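# Move floor cartons onto the shelf at aisle end

## Task

Pick up every carton lying on the aisle floor and set it on a shelf at the far end of the aisle. Each carton must rest directly on the shelf, not stacked on another carton, sitting level, and fully within the shelf's edges. It must stay there without the robot holding it. The robot itself must not topple or finish leaning.

## Robot and tools

Robot: TidyBot++, a single-arm mobile manipulator. The base is 0.54 m long, 0.50 m wide and 0.38 m tall and rides on four powered casters. It carries one seven-joint arm with a two-finger gripper. The shoulder sits 0.12 m ahead of the base centre and 0.68 m off the floor. There are two cameras. base_camera is a 644x364 pinhole. wrist_camera is a 644x476 fisheye that looks along the hand. Loose objects may sometimes get nudged by outside forces.

Frames: in the base frame the origin is on the floor below the base centre, with x forward, y to the left and z up. hand_pose is reported in this frame. It gives the point halfway between the finger pads; its z axis runs out along the fingers and its y axis is the closing direction. The odometry frame is the base frame as it was when the scene began. base_odometry comes from wheel rotation, so wheel slip reads as motion, and it drifts a few cm and degrees over many moves. Heading is in radians, positive to the left, within ±3.142. base_tilt is in degrees and is positive when the robot leans forward or right.

execute_actions(actions, cameras): actions is a list holding one action or nothing. An empty list only returns the state and images. An action may contain base, joints, or both, plus an optional speeds object. Its motions start together.
- base: give exactly one key. Each is a relative offset from where the base last reported itself, not a pose. translate_m is metres, forward positive, range -2 to 2. strafe_m is metres sideways, left positive, -2 to 2. rotate_rad is radians, counter-clockwise from above positive, -6.3 to 6.3.
- joints: absolute targets keyed by name, in radians. joint_1_rad can take any angle; it spins the arm about vertical, and positive is clockwise from above, opposite to heading. joint_2_rad is the shoulder, -2.249 to 2.249. joint_3_rad takes any angle. joint_4_rad is the elbow, -2.579 to 2.579. joint_5_rad takes any angle. joint_6_rad is the wrist, -2.099 to 2.099. joint_7_rad takes any angle; with the hand down, positive is counter-clockwise from above, and at 1.57 the fingers open toward left and right. gripper_pos runs 0 (open, about 85 mm gap) to 1 (closed), with a gap of roughly 85*(1-gripper_pos) mm. The done tolerance is ±0.039 for joints 1-4, ±0.056 for joints 5-7 and ±0.03 for the gripper. Joints that take any angle move the short way, so for big turns send steps of less than half a turn.
- speeds: optional caps for this action only. translate_m and strafe_m take 0.05 to 0.5 m/s; rotate_rad takes 0.1 to 1.57 rad/s. The defaults are the maxima. A base move needing over 8.667 s is refused, and an action ends after at most 15 s.
- cameras: a list from base_camera, wrist_camera, all. Omit it, pass null or pass ["all"] to get both; [] gives none. The pictures line lists image order.
Any unknown key or out-of-range value rejects the whole call, and nothing moves. Omitted joints or the base may keep pushing toward earlier targets.

wait(seconds): 0 to 10 s with no new command. It returns state and images.
zoom_image(camera, region): gives a detailed crop of that camera's latest full image. region is [x0, y0, x1, y1] in pixels from the top-left corner, at most 504x504.
finished_scene(scene): closes the current scene, given by number, and reports success. The next scene's task arrives in this result. It is irreversible, so only call it once every carton sits stably on its own.

Arm geometry: the upper arm is 0.42 m, the forearm 0.31 m, and the hand 0.31 m to the hand point. Take joint_1_rad=0, joint_3_rad=3.14 and joint_5_rad=0, which is near the start. The arm then moves in the x-z plane. The tilt from vertical, forward positive, is joint_2 for the upper arm, joint_2-joint_4 for the forearm, and joint_2-joint_4-joint_6 for the hand. The hand point sits ahead of the shoulder by the sum of L*sin(angle) and above it by the sum of L*cos(angle). The arm starts folded with the hand down; its hand reaches about 0.08 m past the base front and its elbow up to 1.15 m high. A downward hand can be raised to about 0.94 m, and less farther out. Closed fingertips stick out about 20 mm past the hand point.

Result lines: base_status and joint_status describe how the last accepted action ended. done means the target was reached; for the base it only means the wheels turned fully, so check whether slip or blocking left it short. off_target means it came to rest away from the target and may still be pushing. contact_stop and time_out mean the motion released its target and now holds position. With the gripper at 1, done means nothing is held, while off_target means something is held at the reported reading. "joint command not followed" plus a cause line means a self-collision check rejected the arm targets, though the gripper still moved. not_followed joints may retry on later actions. on_its_own lists motion you did not command. joint_positions gives joint readings. motor_effort gives percent of max with the peak in brackets; it is noisy with a fixed offset. ARM HIT marks a hard strike on the base or the arm. MOTOR HOT warns from 60 °C. OVER-TEMPERATURE FAULT and limit_stop_at_motor_heat mean the arm went limp from heat; resend the targets.

Practical points: joint friction leaves the hand 1-2 cm off, more when extended. To correct it, send each joint its previous command plus (desired minus read). Don't do this against an obstacle, and never command a read angle while loaded, or the arm sinks. A carried carton makes the arm sag. Trust the images over hand_pose. The robot holds your last command while you are thinking.

Avoid: dropping cartons, slamming, and shoving hard. Don't drive the base while the arm is snagged above about 0.8 m, or the robot may tip. Don't pull sideways on a raised hand. Avoid torque faults: joints 1-4 fault at 104.5 N m and warn at 56.7, and joints 5-7 fault at 51.3 and warn at 29.4. A fault freezes the arm for 10 s. A blocked base keeps pushing until it times out. Keep the robot level at the end.

Each tool is called after ">>>" as name(argument=value, ...), one argument or row to a line, values as JSON.

## Session

>>> execute_actions(
  actions=[],
)

Scene clock: 0.00 s.
base_odometry: x=+0.000 y=+0.000 heading=+0.000 (m, m, rad; odometry frame)
base_tilt: forward=+0.2 right=+0.5 (deg)
base_status: not commanded
joint_positions: joint_1_rad=-0.044 joint_2_rad=-0.312 joint_3_rad=+3.141 joint_4_rad=-2.530 joint_5_rad=-0.024 joint_6_rad=-0.849 joint_7_rad=+1.606 gripper_pos=+0.000
joint_status: not commanded
motor_effort: joint_1_rad=+0 joint_2_rad=-3 joint_3_rad=+1 joint_4_rad=+17 joint_5_rad=+0 joint_6_rad=+3 joint_7_rad=-1 (%)
hand_pose: x=+0.2632 y=+0.0132 z=+0.5822 quat_wxyz=(-0.009, +0.999, +0.032, +0.037) (m; base frame)
pictures: base_camera, wrist_camera
Images, in order (width x height): base_camera 644x364, wrist_camera 644x476.

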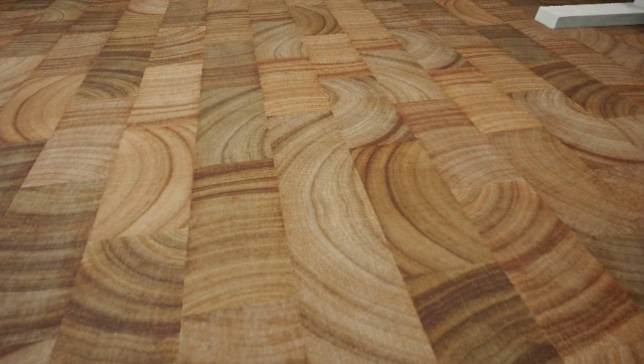

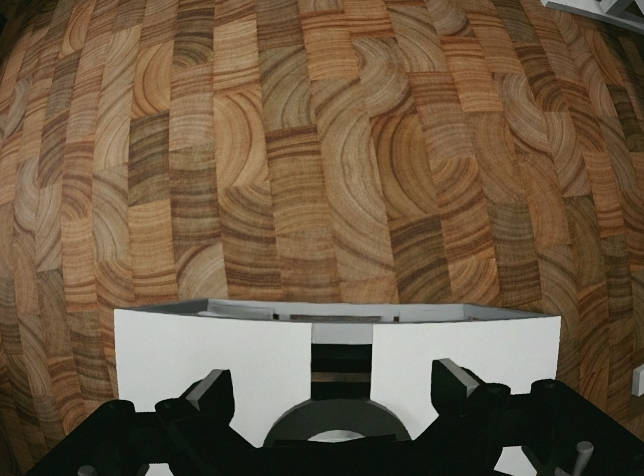

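Look forward with the wrist.

>>> execute_actions(
  actions=[
    {"joints":{"joint_6_rad":0.3,"joint_1_rad":0,"joint_5_rad":0,"joint_7_rad":1.57}},
  ],
  cameras=["wrist_camera"],
)

Scene clock: 1.83 s.
base_odometry: x=+0.000 y=+0.000 heading=+0.000 (m, m, rad; odometry frame)
base_tilt: forward=+0.1 right=+0.5 (deg)
base_status: not commanded
joint_positions: joint_1_rad=-0.018 joint_2_rad=-0.312 joint_3_rad=+3.141 joint_4_rad=-2.529 joint_5_rad=-0.024 joint_6_rad=+0.282 joint_7_rad=+1.595 gripper_pos=+0.000
joint_status: all done
motor_effort: joint_1_rad=+0(0) joint_2_rad=-6(7) joint_3_rad=+0(0) joint_4_rad=+20(19) joint_5_rad=+1(2) joint_6_rad=+9(9) joint_7_rad=+0(0) (%)
hand_pose: x=+0.5316 y=+0.0068 z=+0.7820 quat_wxyz=(-0.002, +0.824, +0.006, +0.567) (m; base frame)
pictures: wrist_camera
Images, in order (width x height): wrist_camera 644x476.

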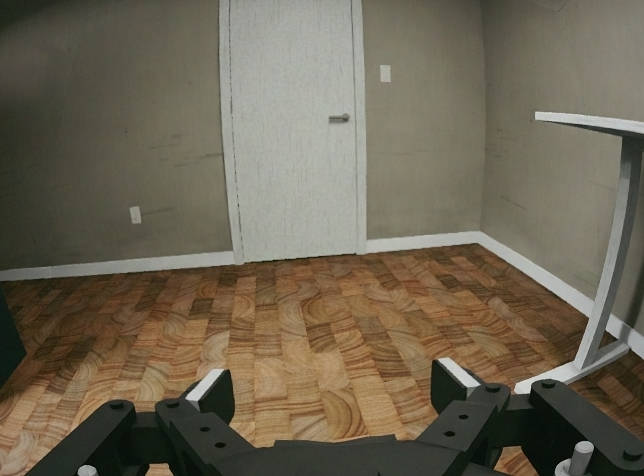

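>>> execute_actions(
  actions=[
    {"base":{"rotate_rad":1.6}},
  ],
)

Scene clock: 4.37 s.
base_odometry: x=+0.000 y=+0.000 heading=+1.600 (m, m, rad; odometry frame)
base_tilt: forward=+0.2 right=+0.5 (deg)
base_status: done
joint_positions: joint_1_rad=-0.014 joint_2_rad=-0.312 joint_3_rad=+3.140 joint_4_rad=-2.529 joint_5_rad=-0.024 joint_6_rad=+0.282 joint_7_rad=+1.595 gripper_pos=+0.000
joint_status: not commanded
motor_effort: joint_1_rad=+0(1) joint_2_rad=-6(7) joint_3_rad=+0(1) joint_4_rad=+18(18) joint_5_rad=+1(1) joint_6_rad=+9(10) joint_7_rad=-1(0) (%)
hand_pose: x=+0.5316 y=+0.0056 z=+0.7820 quat_wxyz=(-0.001, +0.824, +0.005, +0.567) (m; base frame)
pictures: base_camera, wrist_camera
Images, in order (width x height): base_camera 644x364, wrist_camera 644x476.

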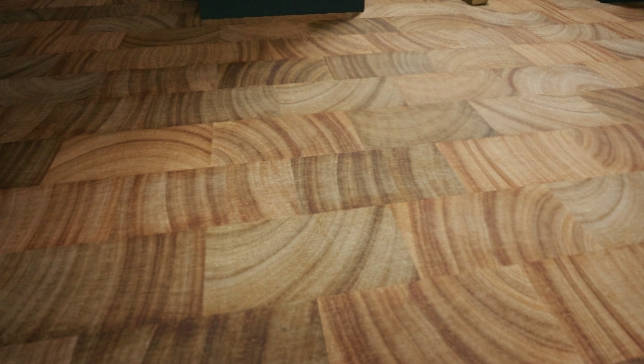

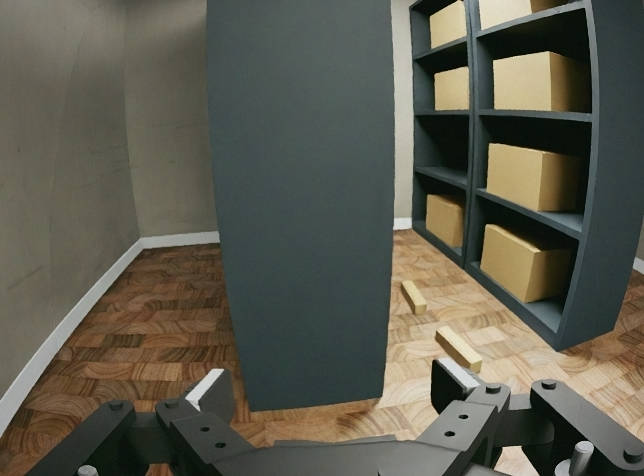

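>>> execute_actions(
  actions=[
    {"base":{"rotate_rad":0.12}},
  ],
  cameras=[],
)

>>> execute_actions(
  actions=[
    {"base":{"strafe_m":-0.62}},
  ],
  cameras=[],
)

>>> execute_actions(
  actions=[
    {"base":{"translate_m":0.4}},
  ],
)

Scene clock: 5.93 s.
base_odometry: x=+0.000 y=+0.000 heading=+1.719 (m, m, rad; odometry frame)
base_tilt: forward=+0.2 right=+0.5 (deg)
base_status: done
joint_positions: joint_1_rad=-0.012 joint_2_rad=-0.312 joint_3_rad=+3.140 joint_4_rad=-2.529 joint_5_rad=-0.024 joint_6_rad=+0.282 joint_7_rad=+1.595 gripper_pos=+0.000
joint_status: not commanded
motor_effort: joint_1_rad=+0(1) joint_2_rad=-6(7) joint_3_rad=+0(2) joint_4_rad=+19(18) joint_5_rad=+1(1) joint_6_rad=+9(9) joint_7_rad=+0(1) (%)
hand_pose: x=+0.5316 y=+0.0053 z=+0.7820 quat_wxyz=(-0.001, +0.824, +0.005, +0.567) (m; base frame)
pictures: none
No camera images: the call's "cameras" was empty. Leave "cameras" out to get every camera's image.

Scene clock: 8.53 s.
base_odometry: x=+0.613 y=+0.093 heading=+1.720 (m, m, rad; odometry frame)
base_tilt: forward=+0.1 right=+0.5 (deg)
base_status: done
joint_positions: joint_1_rad=-0.012 joint_2_rad=-0.312 joint_3_rad=+3.140 joint_4_rad=-2.529 joint_5_rad=-0.024 joint_6_rad=+0.282 joint_7_rad=+1.595 gripper_pos=+0.000
joint_status: not commanded
motor_effort: joint_1_rad=+0(1) joint_2_rad=-6(6) joint_3_rad=+0(2) joint_4_rad=+19(20) joint_5_rad=+1(1) joint_6_rad=+9(9) joint_7_rad=-1(0) (%)
hand_pose: x=+0.5316 y=+0.0053 z=+0.7820 quat_wxyz=(-0.001, +0.824, +0.005, +0.567) (m; base frame)
pictures: none
No camera images: the call's "cameras" was empty. Leave "cameras" out to get every camera's image.

Scene clock: 10.67 s.
base_odometry: x=+0.554 y=+0.488 heading=+1.719 (m, m, rad; odometry frame)
base_tilt: forward=+0.2 right=+0.5 (deg)
base_status: done
joint_positions: joint_1_rad=-0.012 joint_2_rad=-0.311 joint_3_rad=+3.140 joint_4_rad=-2.529 joint_5_rad=-0.024 joint_6_rad=+0.282 joint_7_rad=+1.595 gripper_pos=+0.000
joint_status: not commanded
motor_effort: joint_1_rad=+0(1) joint_2_rad=-6(10) joint_3_rad=+0(1) joint_4_rad=+20(20) joint_5_rad=+1(1) joint_6_rad=+9(9) joint_7_rad=-1(1) (%)
hand_pose: x=+0.5317 y=+0.0053 z=+0.7816 quat_wxyz=(-0.001, +0.824, +0.005, +0.567) (m; base frame)
pictures: base_camera, wrist_camera
Images, in order (width x height): base_camera 644x364, wrist_camera 644x476.

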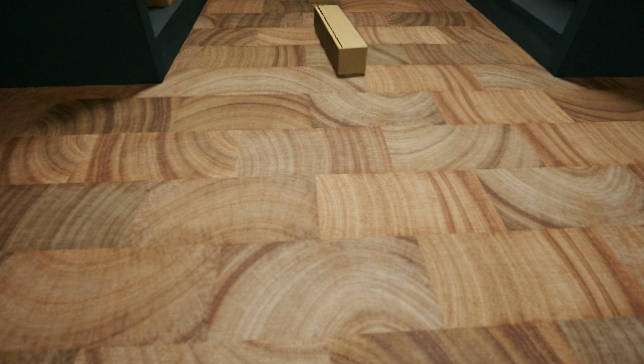

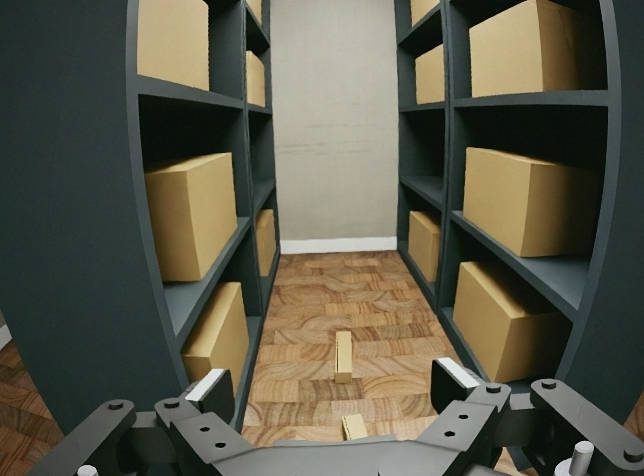

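>>> execute_actions(
  actions=[
    {"base":{"strafe_m":-0.1},"joints":{"joint_1_rad":-0.08,"joint_2_rad":1.8,"joint_4_rad":-0.7,"joint_6_rad":0.2}},
  ],
)

Scene clock: 16.47 s.
base_odometry: x=+0.653 y=+0.503 heading=+1.719 (m, m, rad; odometry frame)
base_tilt: forward=+0.2 right=+0.5 (deg)
base_status: done
joint_positions: joint_1_rad=-0.061 joint_2_rad=+1.788 joint_3_rad=+3.141 joint_4_rad=-0.712 joint_5_rad=-0.024 joint_6_rad=+0.242 joint_7_rad=+1.595 gripper_pos=+0.000
joint_status: all done
motor_effort: joint_1_rad=+0(0) joint_2_rad=-48(53) joint_3_rad=-1(1) joint_4_rad=+15(20) joint_5_rad=+1(1) joint_6_rad=+8(10) joint_7_rad=-1(1) (%)
hand_pose: x=+0.9569 y=+0.0510 z=+0.1415 quat_wxyz=(-0.010, +0.904, +0.027, +0.427) (m; base frame)
pictures: base_camera, wrist_camera
Images, in order (width x height): base_camera 644x364, wrist_camera 644x476.

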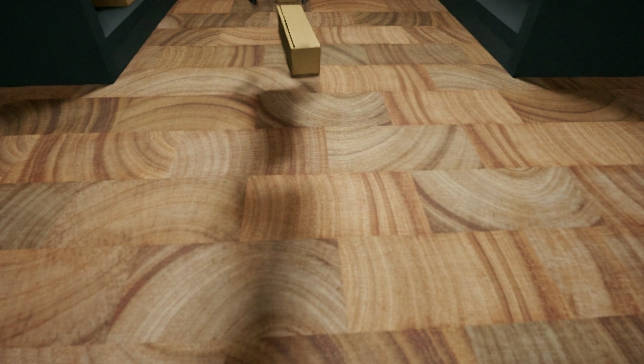

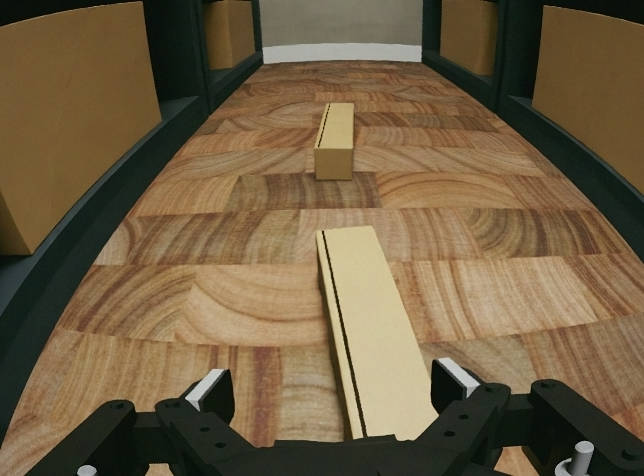

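>>> execute_actions(
  actions=[
    {"base":{"strafe_m":-0.045}},
  ],
  cameras=[],
)

>>> execute_actions(
  actions=[
    {"joints":{"joint_2_rad":2.0,"joint_4_rad":-0.4,"joint_6_rad":0.07}},
  ],
)

Scene clock: 18.47 s.
base_odometry: x=+0.698 y=+0.510 heading=+1.720 (m, m, rad; odometry frame)
base_tilt: forward=+0.2 right=+0.6 (deg)
base_status: done
joint_positions: joint_1_rad=-0.072 joint_2_rad=+1.788 joint_3_rad=+3.141 joint_4_rad=-0.712 joint_5_rad=-0.024 joint_6_rad=+0.242 joint_7_rad=+1.595 gripper_pos=+0.000
joint_status: not commanded
motor_effort: joint_1_rad=+0(4) joint_2_rad=-49(50) joint_3_rad=-1(2) joint_4_rad=+15(15) joint_5_rad=+2(1) joint_6_rad=+8(8) joint_7_rad=-1(1) (%)
hand_pose: x=+0.9565 y=+0.0601 z=+0.1417 quat_wxyz=(-0.013, +0.903, +0.032, +0.428) (m; base frame)
pictures: none
No camera images: the call's "cameras" was empty. Leave "cameras" out to get every camera's image.

Scene clock: 20.17 s.
base_odometry: x=+0.698 y=+0.510 heading=+1.720 (m, m, rad; odometry frame)
base_tilt: forward=+0.2 right=+0.5 (deg)
base_status: not commanded
joint_positions: joint_1_rad=-0.072 joint_2_rad=+1.994 joint_3_rad=+3.141 joint_4_rad=-0.411 joint_5_rad=-0.024 joint_6_rad=+0.110 joint_7_rad=+1.595 gripper_pos=+0.000
joint_status: all done
motor_effort: joint_1_rad=+0(0) joint_2_rad=-47(50) joint_3_rad=-1(1) joint_4_rad=+16(18) joint_5_rad=+1(1) joint_6_rad=+8(8) joint_7_rad=+0(1) (%)
hand_pose: x=+0.9449 y=+0.0602 z=+0.0701 quat_wxyz=(-0.013, +0.911, +0.033, +0.411) (m; base frame)
pictures: base_camera, wrist_camera
Images, in order (width x height): base_camera 644x364, wrist_camera 644x476.

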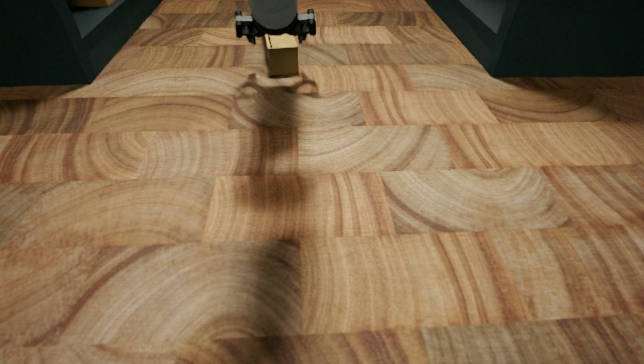

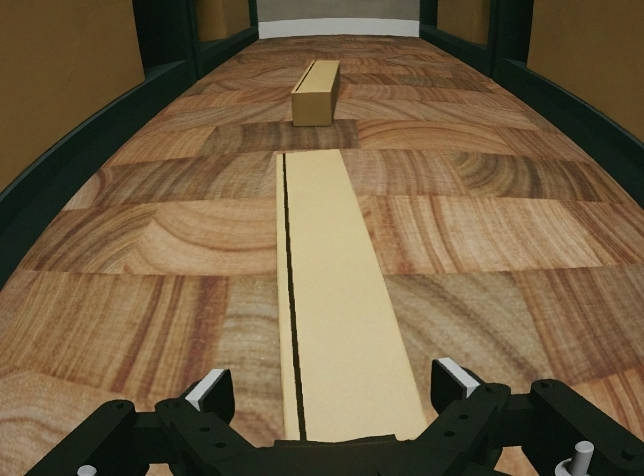

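>>> execute_actions(
  actions=[
    {"base":{"translate_m":0.08},"joints":{"joint_2_rad":2.05,"joint_4_rad":-0.38,"joint_1_rad":-0.05}},
  ],
)

>>> zoom_image(
  camera="base_camera",
  region=[200,0,360,120],
)

Scene clock: 21.67 s.
base_odometry: x=+0.686 y=+0.590 heading=+1.719 (m, m, rad; odometry frame)
base_tilt: forward=+0.2 right=+0.5 (deg)
base_status: done
joint_positions: joint_1_rad=-0.061 joint_2_rad=+2.043 joint_3_rad=+3.141 joint_4_rad=-0.384 joint_5_rad=-0.024 joint_6_rad=+0.110 joint_7_rad=+1.595 gripper_pos=+0.000
joint_status: all done
motor_effort: joint_1_rad=+0(1) joint_2_rad=-45(50) joint_3_rad=+0(1) joint_4_rad=+15(16) joint_5_rad=+1(1) joint_6_rad=+7(8) joint_7_rad=-1(0) (%)
hand_pose: x=+0.9268 y=+0.0500 z=+0.0417 quat_wxyz=(-0.011, +0.916, +0.028, +0.400) (m; base frame)
pictures: base_camera, wrist_camera
Images, in order (width x height): base_camera 644x364, wrist_camera 644x476.

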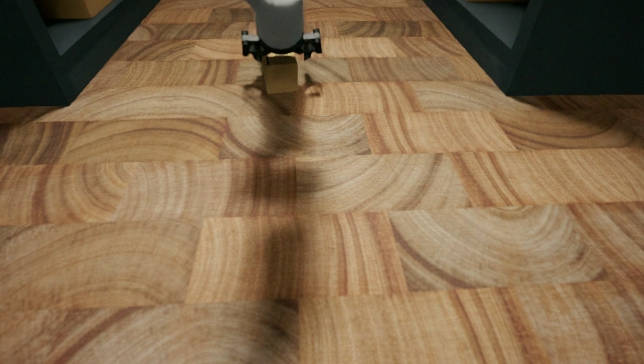

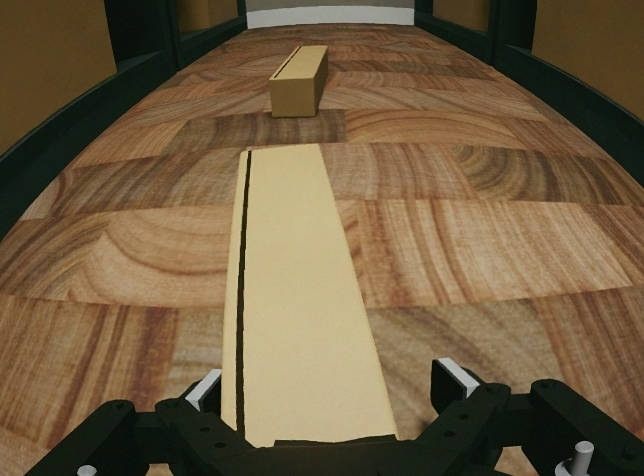

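Region (200, 0, 360, 120) of base_camera's 644x364 image, scaled by 3.150; it fills the top 378 rows of this view, and the rest is white.

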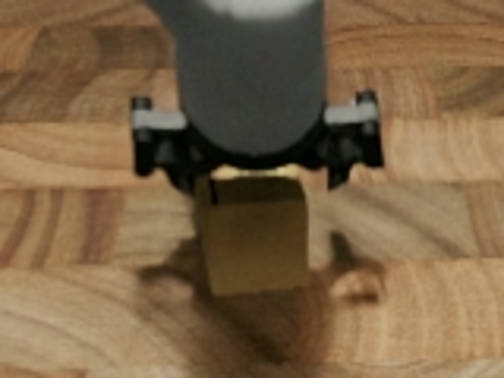

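Slightly lower, then close.

>>> execute_actions(
  actions=[
    {"joints":{"joint_2_rad":2.075,"joint_1_rad":-0.085}},
  ],
  cameras=[],
)

>>> execute_actions(
  actions=[
    {"joints":{"gripper_pos":1}},
  ],
)

Scene clock: 22.70 s.
base_odometry: x=+0.686 y=+0.590 heading=+1.719 (m, m, rad; odometry frame)
base_tilt: forward=+0.2 right=+0.5 (deg)
base_status: not commanded
joint_positions: joint_1_rad=-0.073 joint_2_rad=+2.052 joint_3_rad=+3.141 joint_4_rad=-0.382 joint_5_rad=-0.024 joint_6_rad=+0.110 joint_7_rad=+1.595 gripper_pos=+0.000
joint_status: all done
motor_effort: joint_1_rad=+0(1) joint_2_rad=-43(46) joint_3_rad=-1(1) joint_4_rad=+14(15) joint_5_rad=+1(1) joint_6_rad=+6(8) joint_7_rad=-1(1) (%)
hand_pose: x=+0.9209 y=+0.0594 z=+0.0349 quat_wxyz=(-0.013, +0.917, +0.033, +0.397) (m; base frame)
pictures: none
No camera images: the call's "cameras" was empty. Leave "cameras" out to get every camera's image.

Scene clock: 23.80 s.
base_odometry: x=+0.686 y=+0.589 heading=+1.719 (m, m, rad; odometry frame)
base_tilt: forward=+0.2 right=+0.5 (deg)
base_status: not commanded
joint_positions: joint_1_rad=-0.074 joint_2_rad=+2.048 joint_3_rad=+3.141 joint_4_rad=-0.372 joint_5_rad=-0.024 joint_6_rad=+0.110 joint_7_rad=+1.595 gripper_pos=+0.346
joint_status: gripper_pos off_target (ended at +0.346, target +1.000)
motor_effort: joint_1_rad=+0(2) joint_2_rad=-42(46) joint_3_rad=+0(1) joint_4_rad=+13(15) joint_5_rad=+1(0) joint_6_rad=+6(7) joint_7_rad=-1(1) (%)
hand_pose: x=+0.9285 y=+0.0603 z=+0.0432 quat_wxyz=(-0.014, +0.914, +0.033, +0.404) (m; base frame)
pictures: base_camera, wrist_camera
Images, in order (width x height): base_camera 644x364, wrist_camera 644x476.

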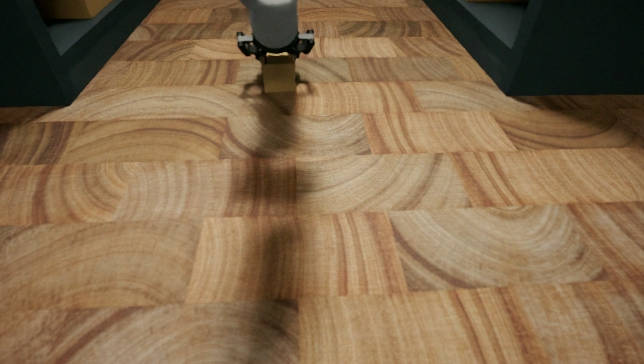

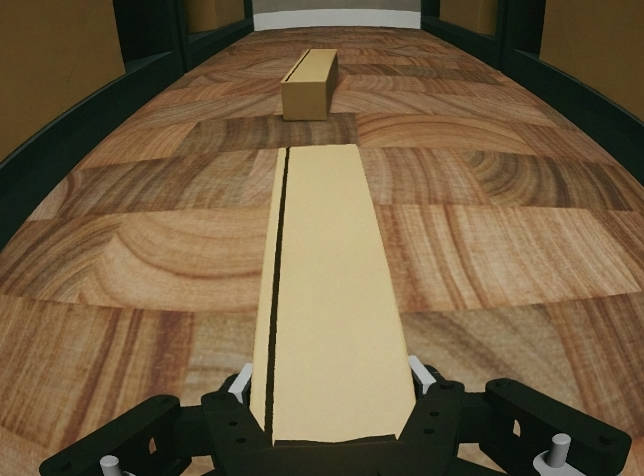

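>>> execute_actions(
  actions=[
    {"joints":{"joint_2_rad":1.08,"joint_4_rad":-0.7,"joint_6_rad":-0.53,"joint_1_rad":0}},
  ],
  cameras=[],
)

>>> execute_actions(
  actions=[
    {"base":{"rotate_rad":0.04}},
  ],
  cameras=[],
)

>>> execute_actions(
  actions=[
    {"base":{"translate_m":0.7}},
  ],
)

Scene clock: 26.87 s.
base_odometry: x=+0.686 y=+0.589 heading=+1.719 (m, m, rad; odometry frame)
base_tilt: forward=+0.2 right=+0.5 (deg)
base_status: not commanded
joint_positions: joint_1_rad=-0.017 joint_2_rad=+1.098 joint_3_rad=+3.141 joint_4_rad=-0.693 joint_5_rad=-0.024 joint_6_rad=-0.491 joint_7_rad=+1.595 gripper_pos=+0.346
joint_status: all done
motor_effort: joint_1_rad=+0(1) joint_2_rad=-53(57) joint_3_rad=-1(1) joint_4_rad=+22(22) joint_5_rad=+1(1) joint_6_rad=+8(10) joint_7_rad=-1(0) (%)
hand_pose: x=+1.0361 y=+0.0205 z=+0.6016 quat_wxyz=(-0.008, +0.909, +0.012, +0.417) (m; base frame)
pictures: none
No camera images: the call's "cameras" was empty. Leave "cameras" out to get every camera's image.

Scene clock: 27.80 s.
base_odometry: x=+0.686 y=+0.590 heading=+1.759 (m, m, rad; odometry frame)
base_tilt: forward=+0.2 right=+0.5 (deg)
base_status: done
joint_positions: joint_1_rad=-0.009 joint_2_rad=+1.098 joint_3_rad=+3.141 joint_4_rad=-0.693 joint_5_rad=-0.024 joint_6_rad=-0.491 joint_7_rad=+1.595 gripper_pos=+0.346
joint_status: not commanded
motor_effort: joint_1_rad=+0(4) joint_2_rad=-52(53) joint_3_rad=-1(2) joint_4_rad=+22(21) joint_5_rad=+1(1) joint_6_rad=+8(8) joint_7_rad=-1(0) (%)
hand_pose: x=+1.0362 y=+0.0135 z=+0.6016 quat_wxyz=(-0.007, +0.909, +0.008, +0.417) (m; base frame)
pictures: none
No camera images: the call's "cameras" was empty. Leave "cameras" out to get every camera's image.

Scene clock: 30.57 s.
base_odometry: x=+0.554 y=+1.277 heading=+1.760 (m, m, rad; odometry frame)
base_tilt: forward=+0.2 right=+0.5 (deg)
base_status: done
joint_positions: joint_1_rad=-0.009 joint_2_rad=+1.098 joint_3_rad=+3.141 joint_4_rad=-0.694 joint_5_rad=-0.024 joint_6_rad=-0.493 joint_7_rad=+1.595 gripper_pos=+0.346
joint_status: not commanded
motor_effort: joint_1_rad=+0(3) joint_2_rad=-53(54) joint_3_rad=-1(2) joint_4_rad=+21(22) joint_5_rad=+0(0) joint_6_rad=+8(8) joint_7_rad=-1(1) (%)
hand_pose: x=+1.0353 y=+0.0132 z=+0.6005 quat_wxyz=(-0.007, +0.910, +0.008, +0.415) (m; base frame)
pictures: base_camera, wrist_camera
Images, in order (width x height): base_camera 644x364, wrist_camera 644x476.

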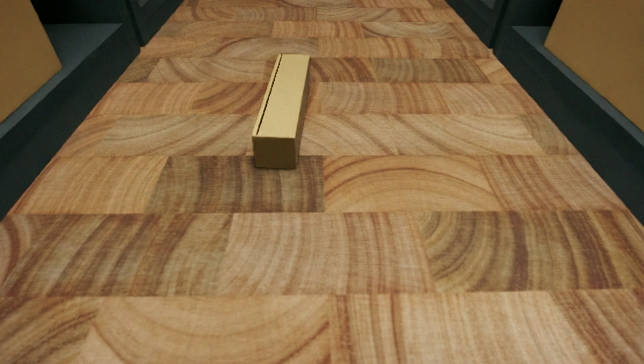

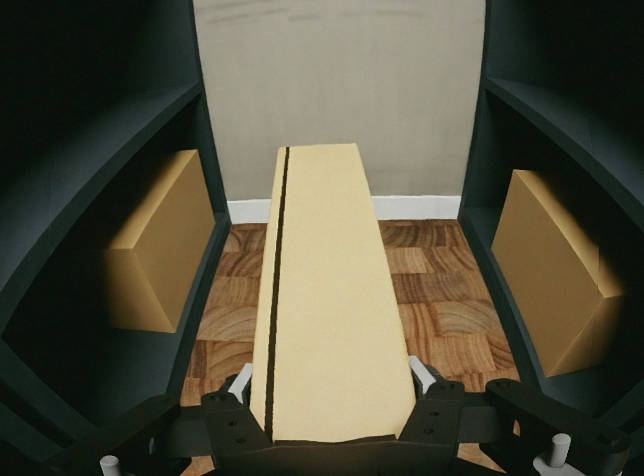

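>>> execute_actions(
  actions=[
    {"base":{"translate_m":0.27},"joints":{"joint_2_rad":1.26,"joint_4_rad":-0.28,"joint_5_rad":0.64,"joint_6_rad":-0.99,"joint_7_rad":0.65}},
  ],
)

Scene clock: 34.10 s.
base_odometry: x=+0.503 y=+1.542 heading=+1.761 (m, m, rad; odometry frame)
base_tilt: forward=+0.2 right=+0.5 (deg)
base_status: done
joint_positions: joint_1_rad=-0.009 joint_2_rad=+1.251 joint_3_rad=+3.141 joint_4_rad=-0.295 joint_5_rad=+0.598 joint_6_rad=-0.949 joint_7_rad=+0.670 gripper_pos=+0.346
joint_status: all done
motor_effort: joint_1_rad=+0(3) joint_2_rad=-55(56) joint_3_rad=+2(2) joint_4_rad=+21(22) joint_5_rad=+5(5) joint_6_rad=+5(9) joint_7_rad=-1(1) (%)
hand_pose: x=+1.0204 y=-0.1333 z=+0.6174 quat_wxyz=(+0.119, +0.855, -0.313, +0.396) (m; base frame)
pictures: base_camera, wrist_camera
Images, in order (width x height): base_camera 644x364, wrist_camera 644x476.

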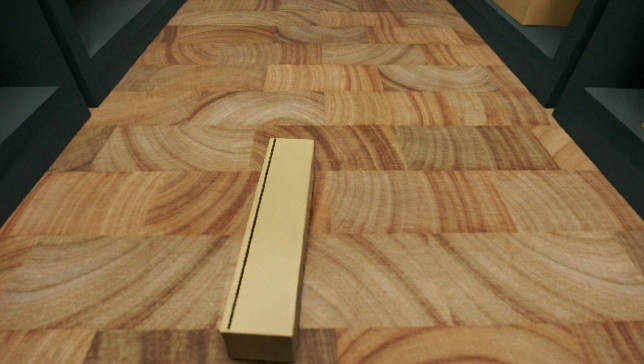

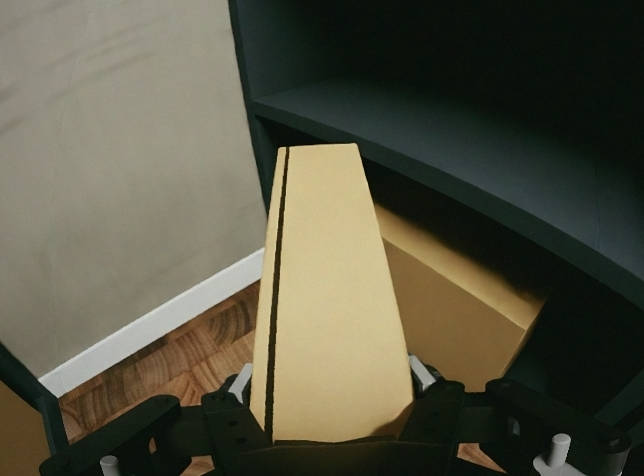

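>>> execute_actions(
  actions=[
    {"base":{"translate_m":0.07},"joints":{"joint_1_rad":0.3,"joint_5_rad":0.67}},
  ],
)

Scene clock: 36.17 s.
base_odometry: x=+0.489 y=+1.611 heading=+1.762 (m, m, rad; odometry frame)
base_tilt: forward=+0.2 right=+0.6 (deg)
base_status: done
joint_positions: joint_1_rad=+0.300 joint_2_rad=+1.252 joint_3_rad=+3.141 joint_4_rad=-0.293 joint_5_rad=+0.631 joint_6_rad=-0.952 joint_7_rad=+0.670 gripper_pos=+0.346
joint_status: all done
motor_effort: joint_1_rad=+1(6) joint_2_rad=-54(56) joint_3_rad=+2(3) joint_4_rad=+21(22) joint_5_rad=+5(6) joint_6_rad=+5(6) joint_7_rad=-1(0) (%)
hand_pose: x=+0.9347 y=-0.4073 z=+0.6218 quat_wxyz=(+0.194, +0.795, -0.435, +0.375) (m; base frame)
pictures: base_camera, wrist_camera
Images, in order (width x height): base_camera 644x364, wrist_camera 644x476.

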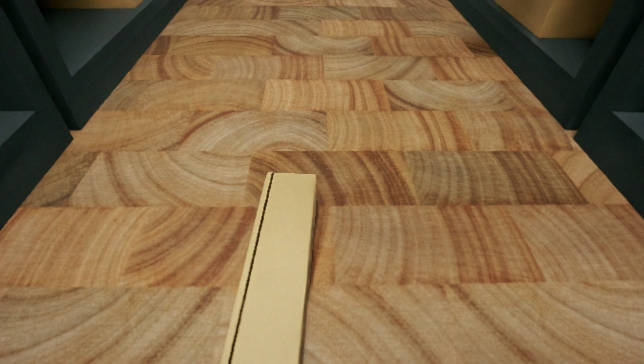

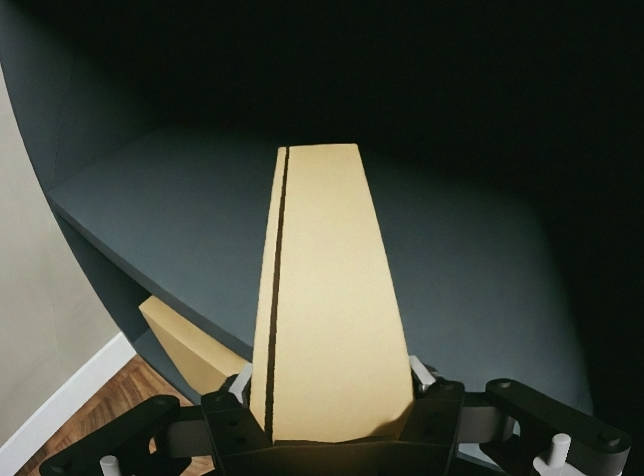

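>>> execute_actions(
  actions=[
    {"base":{"strafe_m":-0.09},"speeds":{"strafe_m":0.1},"joints":{"joint_1_rad":0.39,"joint_2_rad":1.32}},
  ],
)

Scene clock: 38.20 s.
base_odometry: x=+0.578 y=+1.628 heading=+1.762 (m, m, rad; odometry frame)
base_tilt: forward=+0.2 right=+0.6 (deg)
base_status: done
joint_positions: joint_1_rad=+0.392 joint_2_rad=+1.307 joint_3_rad=+3.141 joint_4_rad=-0.277 joint_5_rad=+0.632 joint_6_rad=-0.952 joint_7_rad=+0.669 gripper_pos=+0.346
joint_status: all done
motor_effort: joint_1_rad=+0(6) joint_2_rad=-53(59) joint_3_rad=+1(3) joint_4_rad=+20(22) joint_5_rad=+5(6) joint_6_rad=+4(6) joint_7_rad=-1(0) (%)
hand_pose: x=+0.8925 y=-0.4804 z=+0.5802 quat_wxyz=(+0.214, +0.782, -0.470, +0.349) (m; base frame)
pictures: base_camera, wrist_camera
Images, in order (width x height): base_camera 644x364, wrist_camera 644x476.

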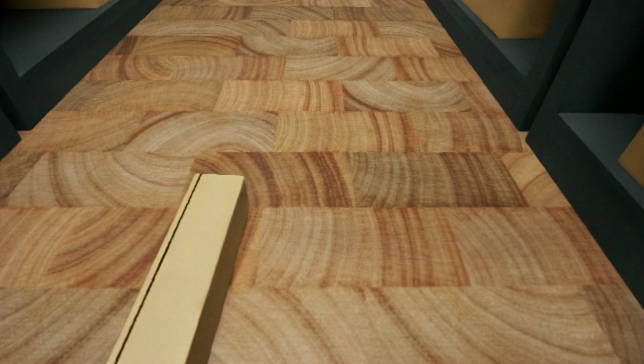

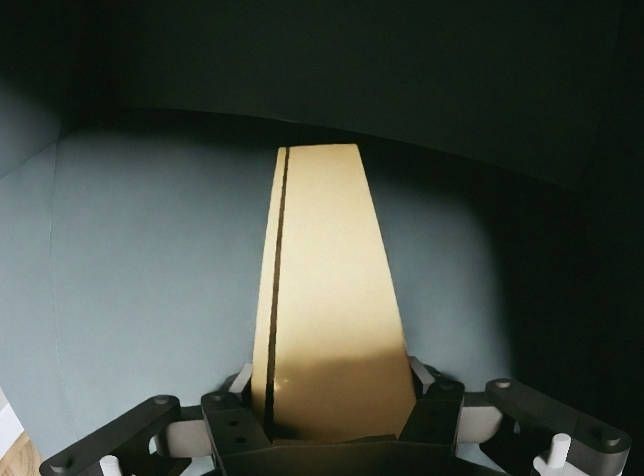

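>>> execute_actions(
  actions=[
    {"base":{"strafe_m":-0.045},"speeds":{"strafe_m":0.1},"joints":{"joint_2_rad":1.44,"joint_4_rad":-0.15}},
  ],
)

Scene clock: 39.57 s.
base_odometry: x=+0.622 y=+1.637 heading=+1.762 (m, m, rad; odometry frame)
base_tilt: forward=+0.2 right=+0.6 (deg)
base_status: done
joint_positions: joint_1_rad=+0.386 joint_2_rad=+1.378 joint_3_rad=+3.141 joint_4_rad=-0.141 joint_5_rad=+0.637 joint_6_rad=-0.952 joint_7_rad=+0.669 gripper_pos=+0.346
joint_status: joint_2_rad off_target (ended at +1.378, target +1.440); the others done
motor_effort: joint_1_rad=+1(5) joint_2_rad=-47(55) joint_3_rad=+1(2) joint_4_rad=+17(22) joint_5_rad=+4(5) joint_6_rad=+5(5) joint_7_rad=-1(1) (%)
hand_pose: x=+0.9130 y=-0.4839 z=+0.5839 quat_wxyz=(+0.211, +0.770, -0.468, +0.379) (m; base frame)
pictures: base_camera, wrist_camera
Images, in order (width x height): base_camera 644x364, wrist_camera 644x476.

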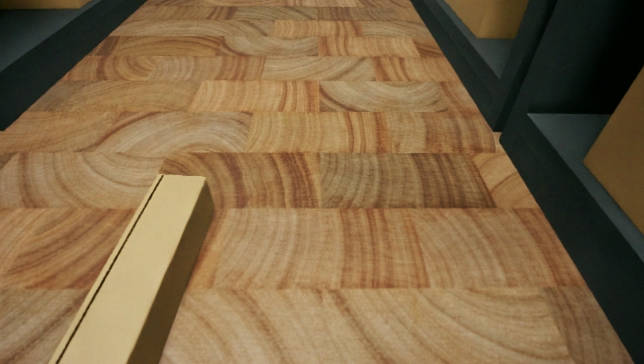

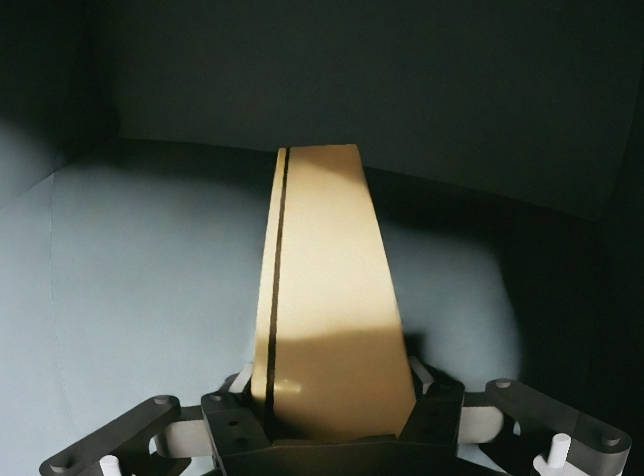

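Already resting (shelf ≈0.535). Level, release, lift, withdraw.

>>> execute_actions(
  actions=[
    {"joints":{"joint_2_rad":1.32,"joint_4_rad":-0.28}},
  ],
  cameras=[],
)

>>> execute_actions(
  actions=[
    {"joints":{"gripper_pos":0}},
  ],
  cameras=[],
)

>>> execute_actions(
  actions=[
    {"joints":{"joint_2_rad":1.23}},
  ],
  cameras=[],
)

>>> execute_actions(
  actions=[
    {"base":{"strafe_m":0.2},"joints":{"joint_1_rad":0.2}},
  ],
)

Scene clock: 41.33 s.
base_odometry: x=+0.622 y=+1.637 heading=+1.762 (m, m, rad; odometry frame)
base_tilt: forward=+0.2 right=+0.5 (deg)
base_status: not commanded
joint_positions: joint_1_rad=+0.385 joint_2_rad=+1.319 joint_3_rad=+3.141 joint_4_rad=-0.257 joint_5_rad=+0.638 joint_6_rad=-0.952 joint_7_rad=+0.669 gripper_pos=+0.346
joint_status: all done
motor_effort: joint_1_rad=+3(4) joint_2_rad=-50(51) joint_3_rad=+1(2) joint_4_rad=+18(19) joint_5_rad=+4(5) joint_6_rad=+2(5) joint_7_rad=+0(1) (%)
hand_pose: x=+0.8982 y=-0.4772 z=+0.5804 quat_wxyz=(+0.215, +0.782, -0.466, +0.354) (m; base frame)
pictures: none
No camera images: the call's "cameras" was empty. Leave "cameras" out to get every camera's image.

Scene clock: 42.43 s.
base_odometry: x=+0.622 y=+1.637 heading=+1.762 (m, m, rad; odometry frame)
base_tilt: forward=+0.2 right=+0.6 (deg)
base_status: not commanded
joint_positions: joint_1_rad=+0.385 joint_2_rad=+1.318 joint_3_rad=+3.141 joint_4_rad=-0.268 joint_5_rad=+0.638 joint_6_rad=-0.952 joint_7_rad=+0.669 gripper_pos=+0.000
joint_status: all done
motor_effort: joint_1_rad=+2(3) joint_2_rad=-53(53) joint_3_rad=+2(2) joint_4_rad=+20(20) joint_5_rad=+5(6) joint_6_rad=+5(5) joint_7_rad=-1(0) (%)
hand_pose: x=+0.8960 y=-0.4764 z=+0.5751 quat_wxyz=(+0.216, +0.784, -0.466, +0.349) (m; base frame)
pictures: none
No camera images: the call's "cameras" was empty. Leave "cameras" out to get every camera's image.

Scene clock: 43.50 s.
base_odometry: x=+0.622 y=+1.637 heading=+1.762 (m, m, rad; odometry frame)
base_tilt: forward=+0.2 right=+0.6 (deg)
base_status: not commanded
joint_positions: joint_1_rad=+0.383 joint_2_rad=+1.254 joint_3_rad=+3.141 joint_4_rad=-0.280 joint_5_rad=+0.638 joint_6_rad=-0.952 joint_7_rad=+0.669 gripper_pos=+0.000
joint_status: all done
motor_effort: joint_1_rad=+5(5) joint_2_rad=-54(59) joint_3_rad=+3(2) joint_4_rad=+20(22) joint_5_rad=+5(5) joint_6_rad=+5(5) joint_7_rad=+0(1) (%)
hand_pose: x=+0.8996 y=-0.4760 z=+0.6274 quat_wxyz=(+0.212, +0.774, -0.467, +0.372) (m; base frame)
pictures: none
No camera images: the call's "cameras" was empty. Leave "cameras" out to get every camera's image.

Scene clock: 45.33 s.
base_odometry: x=+0.425 y=+1.599 heading=+1.763 (m, m, rad; odometry frame)
base_tilt: forward=+0.2 right=+0.5 (deg)
base_status: done
joint_positions: joint_1_rad=+0.191 joint_2_rad=+1.250 joint_3_rad=+3.140 joint_4_rad=-0.280 joint_5_rad=+0.638 joint_6_rad=-0.952 joint_7_rad=+0.669 gripper_pos=+0.000
joint_status: all done
motor_effort: joint_1_rad=+0(9) joint_2_rad=-53(55) joint_3_rad=+2(4) joint_4_rad=+21(21) joint_5_rad=+4(7) joint_6_rad=+5(5) joint_7_rad=+0(0) (%)
hand_pose: x=+0.9763 y=-0.3180 z=+0.6306 quat_wxyz=(+0.174, +0.814, -0.390, +0.393) (m; base frame)
pictures: base_camera, wrist_camera
Images, in order (width x height): base_camera 644x364, wrist_camera 644x476.

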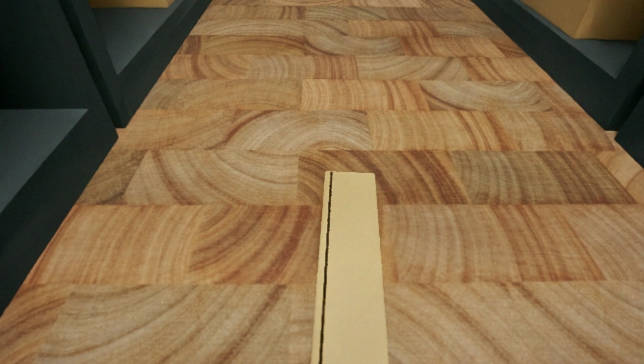

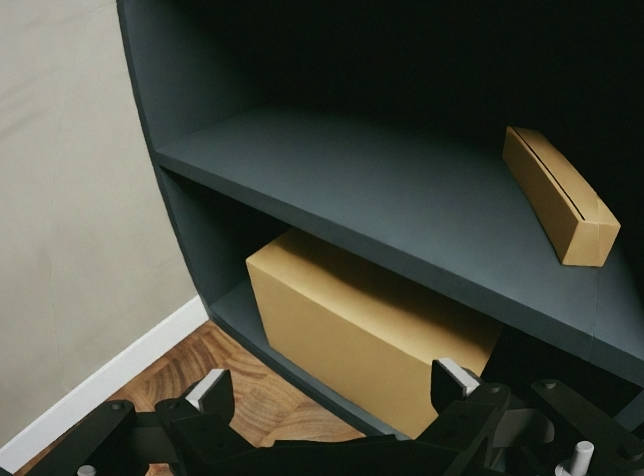

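>>> execute_actions(
  actions=[
    {"base":{"translate_m":-0.53},"joints":{"joint_1_rad":0.05,"joint_2_rad":1.96,"joint_4_rad":-0.4,"joint_5_rad":-0.03,"joint_6_rad":0.13,"joint_7_rad":1.6}},
  ],
)

Scene clock: 48.03 s.
base_odometry: x=+0.527 y=+1.079 heading=+1.763 (m, m, rad; odometry frame)
base_tilt: forward=+0.2 right=+0.6 (deg)
base_status: done
joint_positions: joint_1_rad=+0.064 joint_2_rad=+1.967 joint_3_rad=+3.140 joint_4_rad=-0.406 joint_5_rad=+0.012 joint_6_rad=+0.086 joint_7_rad=+1.577 gripper_pos=+0.000
joint_status: all done
motor_effort: joint_1_rad=+0(4) joint_2_rad=-48(59) joint_3_rad=-1(3) joint_4_rad=+16(23) joint_5_rad=+1(6) joint_6_rad=+7(9) joint_7_rad=-1(0) (%)
hand_pose: x=+0.9589 y=-0.0520 z=+0.0891 quat_wxyz=(+0.016, +0.910, -0.021, +0.414) (m; base frame)
pictures: base_camera, wrist_camera
Images, in order (width x height): base_camera 644x364, wrist_camera 644x476.

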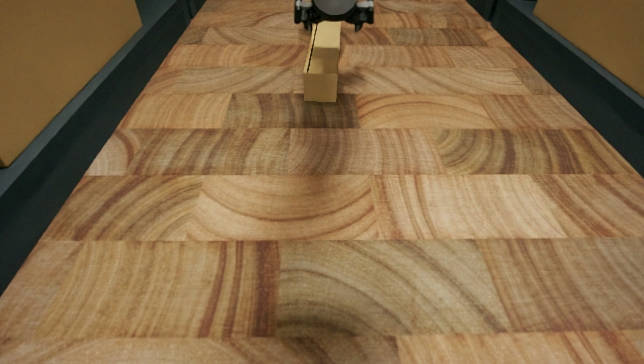

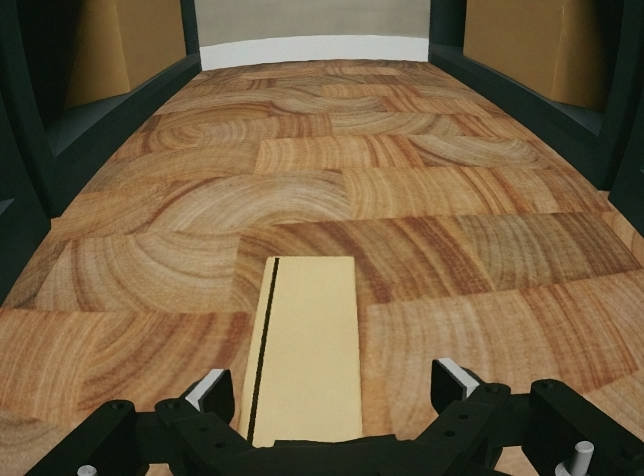

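>>> execute_actions(
  actions=[
    {"base":{"translate_m":-0.035},"joints":{"joint_1_rad":0.025}},
  ],
  cameras=[],
)

>>> execute_actions(
  actions=[
    {"joints":{"joint_2_rad":2.065,"joint_4_rad":-0.37,"joint_6_rad":0.155}},
  ],
)

Scene clock: 49.23 s.
base_odometry: x=+0.533 y=+1.044 heading=+1.763 (m, m, rad; odometry frame)
base_tilt: forward=+0.2 right=+0.6 (deg)
base_status: done
joint_positions: joint_1_rad=+0.036 joint_2_rad=+1.967 joint_3_rad=+3.140 joint_4_rad=-0.405 joint_5_rad=+0.012 joint_6_rad=+0.088 joint_7_rad=+1.577 gripper_pos=+0.000
joint_status: all done
motor_effort: joint_1_rad=+0(1) joint_2_rad=-48(50) joint_3_rad=-1(1) joint_4_rad=+17(18) joint_5_rad=+1(1) joint_6_rad=+8(8) joint_7_rad=-1(0) (%)
hand_pose: x=+0.9607 y=-0.0286 z=+0.0899 quat_wxyz=(+0.011, +0.910, -0.008, +0.415) (m; base frame)
pictures: none
No camera images: the call's "cameras" was empty. Leave "cameras" out to get every camera's image.

Scene clock: 50.40 s.
base_odometry: x=+0.533 y=+1.044 heading=+1.763 (m, m, rad; odometry frame)
base_tilt: forward=+0.2 right=+0.5 (deg)
base_status: not commanded
joint_positions: joint_1_rad=+0.036 joint_2_rad=+2.057 joint_3_rad=+3.140 joint_4_rad=-0.373 joint_5_rad=+0.012 joint_6_rad=+0.120 joint_7_rad=+1.577 gripper_pos=+0.000
joint_status: all done
motor_effort: joint_1_rad=+1(2) joint_2_rad=-46(49) joint_3_rad=-1(1) joint_4_rad=+16(17) joint_5_rad=+1(1) joint_6_rad=+8(8) joint_7_rad=-1(0) (%)
hand_pose: x=+0.9260 y=-0.0272 z=+0.0375 quat_wxyz=(+0.010, +0.915, -0.008, +0.404) (m; base frame)
pictures: base_camera, wrist_camera
Images, in order (width x height): base_camera 644x364, wrist_camera 644x476.

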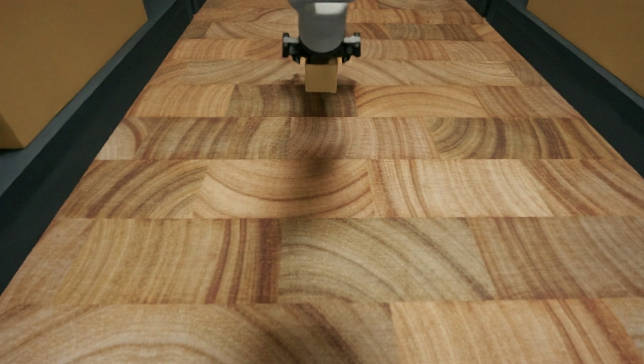

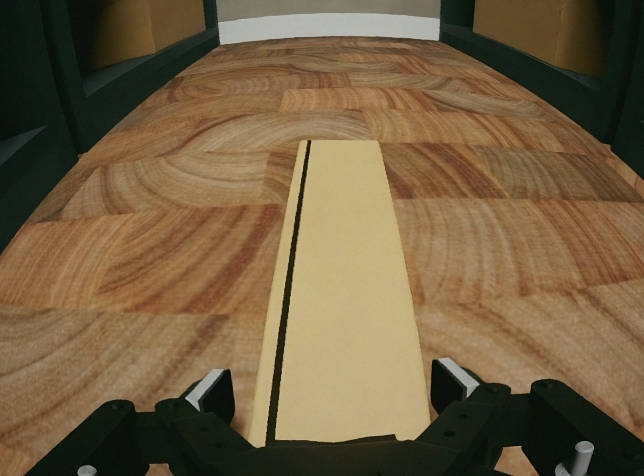

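>>> execute_actions(
  actions=[
    {"joints":{"gripper_pos":1}},
  ],
  cameras=[],
)

>>> execute_actions(
  actions=[
    {"base":{"translate_m":0.82},"joints":{"joint_2_rad":1.03,"joint_4_rad":-0.7,"joint_6_rad":-0.57}},
  ],
)

>>> execute_actions(
  actions=[
    {"joints":{"joint_1_rad":-0.62}},
  ],
)

Scene clock: 52.10 s.
base_odometry: x=+0.533 y=+1.044 heading=+1.763 (m, m, rad; odometry frame)
base_tilt: forward=+0.1 right=+0.5 (deg)
base_status: not commanded
joint_positions: joint_1_rad=+0.036 joint_2_rad=+2.053 joint_3_rad=+3.140 joint_4_rad=-0.366 joint_5_rad=+0.012 joint_6_rad=+0.126 joint_7_rad=+1.577 gripper_pos=+0.345
joint_status: gripper_pos off_target (ended at +0.345, target +1.000)
motor_effort: joint_1_rad=+0(2) joint_2_rad=-44(47) joint_3_rad=-1(1) joint_4_rad=+14(17) joint_5_rad=+2(2) joint_6_rad=+7(9) joint_7_rad=+0(1) (%)
hand_pose: x=+0.9325 y=-0.0273 z=+0.0448 quat_wxyz=(+0.010, +0.911, -0.008, +0.411) (m; base frame)
pictures: none
No camera images: the call's "cameras" was empty. Leave "cameras" out to get every camera's image.

Scene clock: 55.20 s.
base_odometry: x=+0.376 y=+1.849 heading=+1.764 (m, m, rad; odometry frame)
base_tilt: forward=+0.2 right=+0.5 (deg)
base_status: done
joint_positions: joint_1_rad=+0.035 joint_2_rad=+1.049 joint_3_rad=+3.140 joint_4_rad=-0.691 joint_5_rad=+0.012 joint_6_rad=-0.529 joint_7_rad=+1.577 gripper_pos=+0.345
joint_status: all done
motor_effort: joint_1_rad=+0(2) joint_2_rad=-52(57) joint_3_rad=-1(1) joint_4_rad=+21(23) joint_5_rad=+1(1) joint_6_rad=+8(9) joint_7_rad=+0(0) (%)
hand_pose: x=+1.0316 y=-0.0320 z=+0.6385 quat_wxyz=(+0.013, +0.906, -0.009, +0.422) (m; base frame)
pictures: base_camera, wrist_camera
Images, in order (width x height): base_camera 644x364, wrist_camera 644x476.

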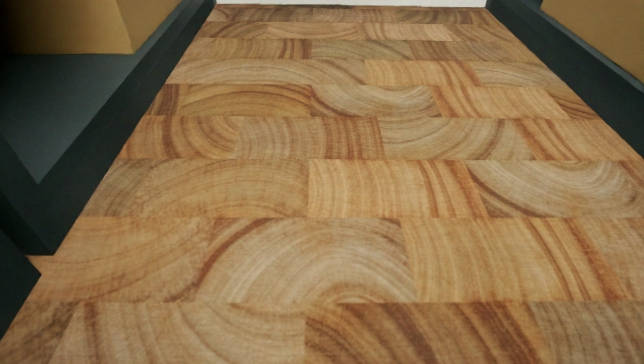

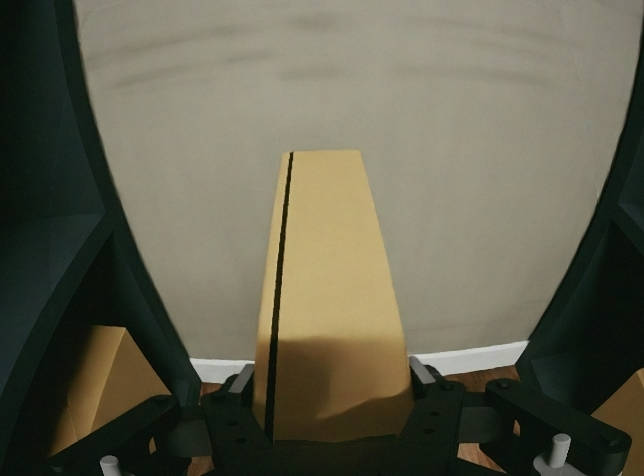

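Scene clock: 70.20 s.
base_odometry: x=+0.376 y=+1.849 heading=+1.764 (m, m, rad; odometry frame)
base_tilt: forward=+0.2 right=+0.5 (deg)
base_status: not commanded
joint_positions: joint_1_rad=-0.563 joint_2_rad=+1.048 joint_3_rad=+3.149 joint_4_rad=-0.693 joint_5_rad=+0.001 joint_6_rad=-0.532 joint_7_rad=+1.578 gripper_pos=+0.346
joint_status: joint_1_rad off_target (ended at -0.563, target -0.620)
motor_effort: joint_1_rad=-13(16) joint_2_rad=-51(55) joint_3_rad=-3(6) joint_4_rad=+20(23) joint_5_rad=+1(6) joint_6_rad=+8(8) joint_7_rad=+0(1) (%)
hand_pose: x=+0.8918 y=+0.4846 z=+0.6375 quat_wxyz=(-0.111, +0.871, +0.255, +0.406) (m; base frame)
pictures: base_camera, wrist_camera
Images, in order (width x height): base_camera 644x364, wrist_camera 644x476.

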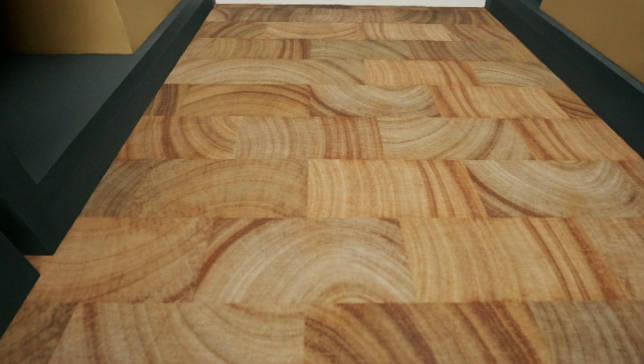

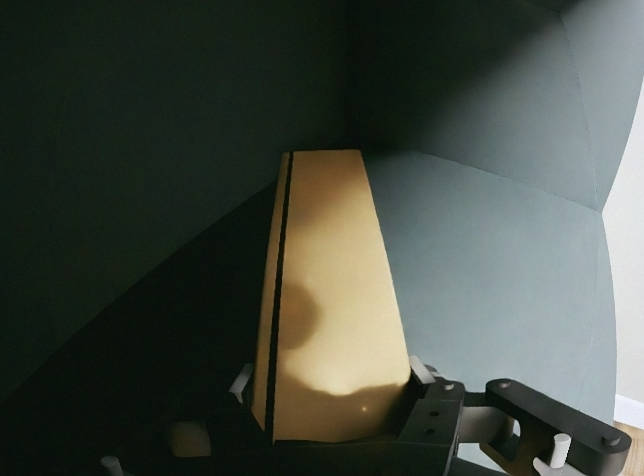

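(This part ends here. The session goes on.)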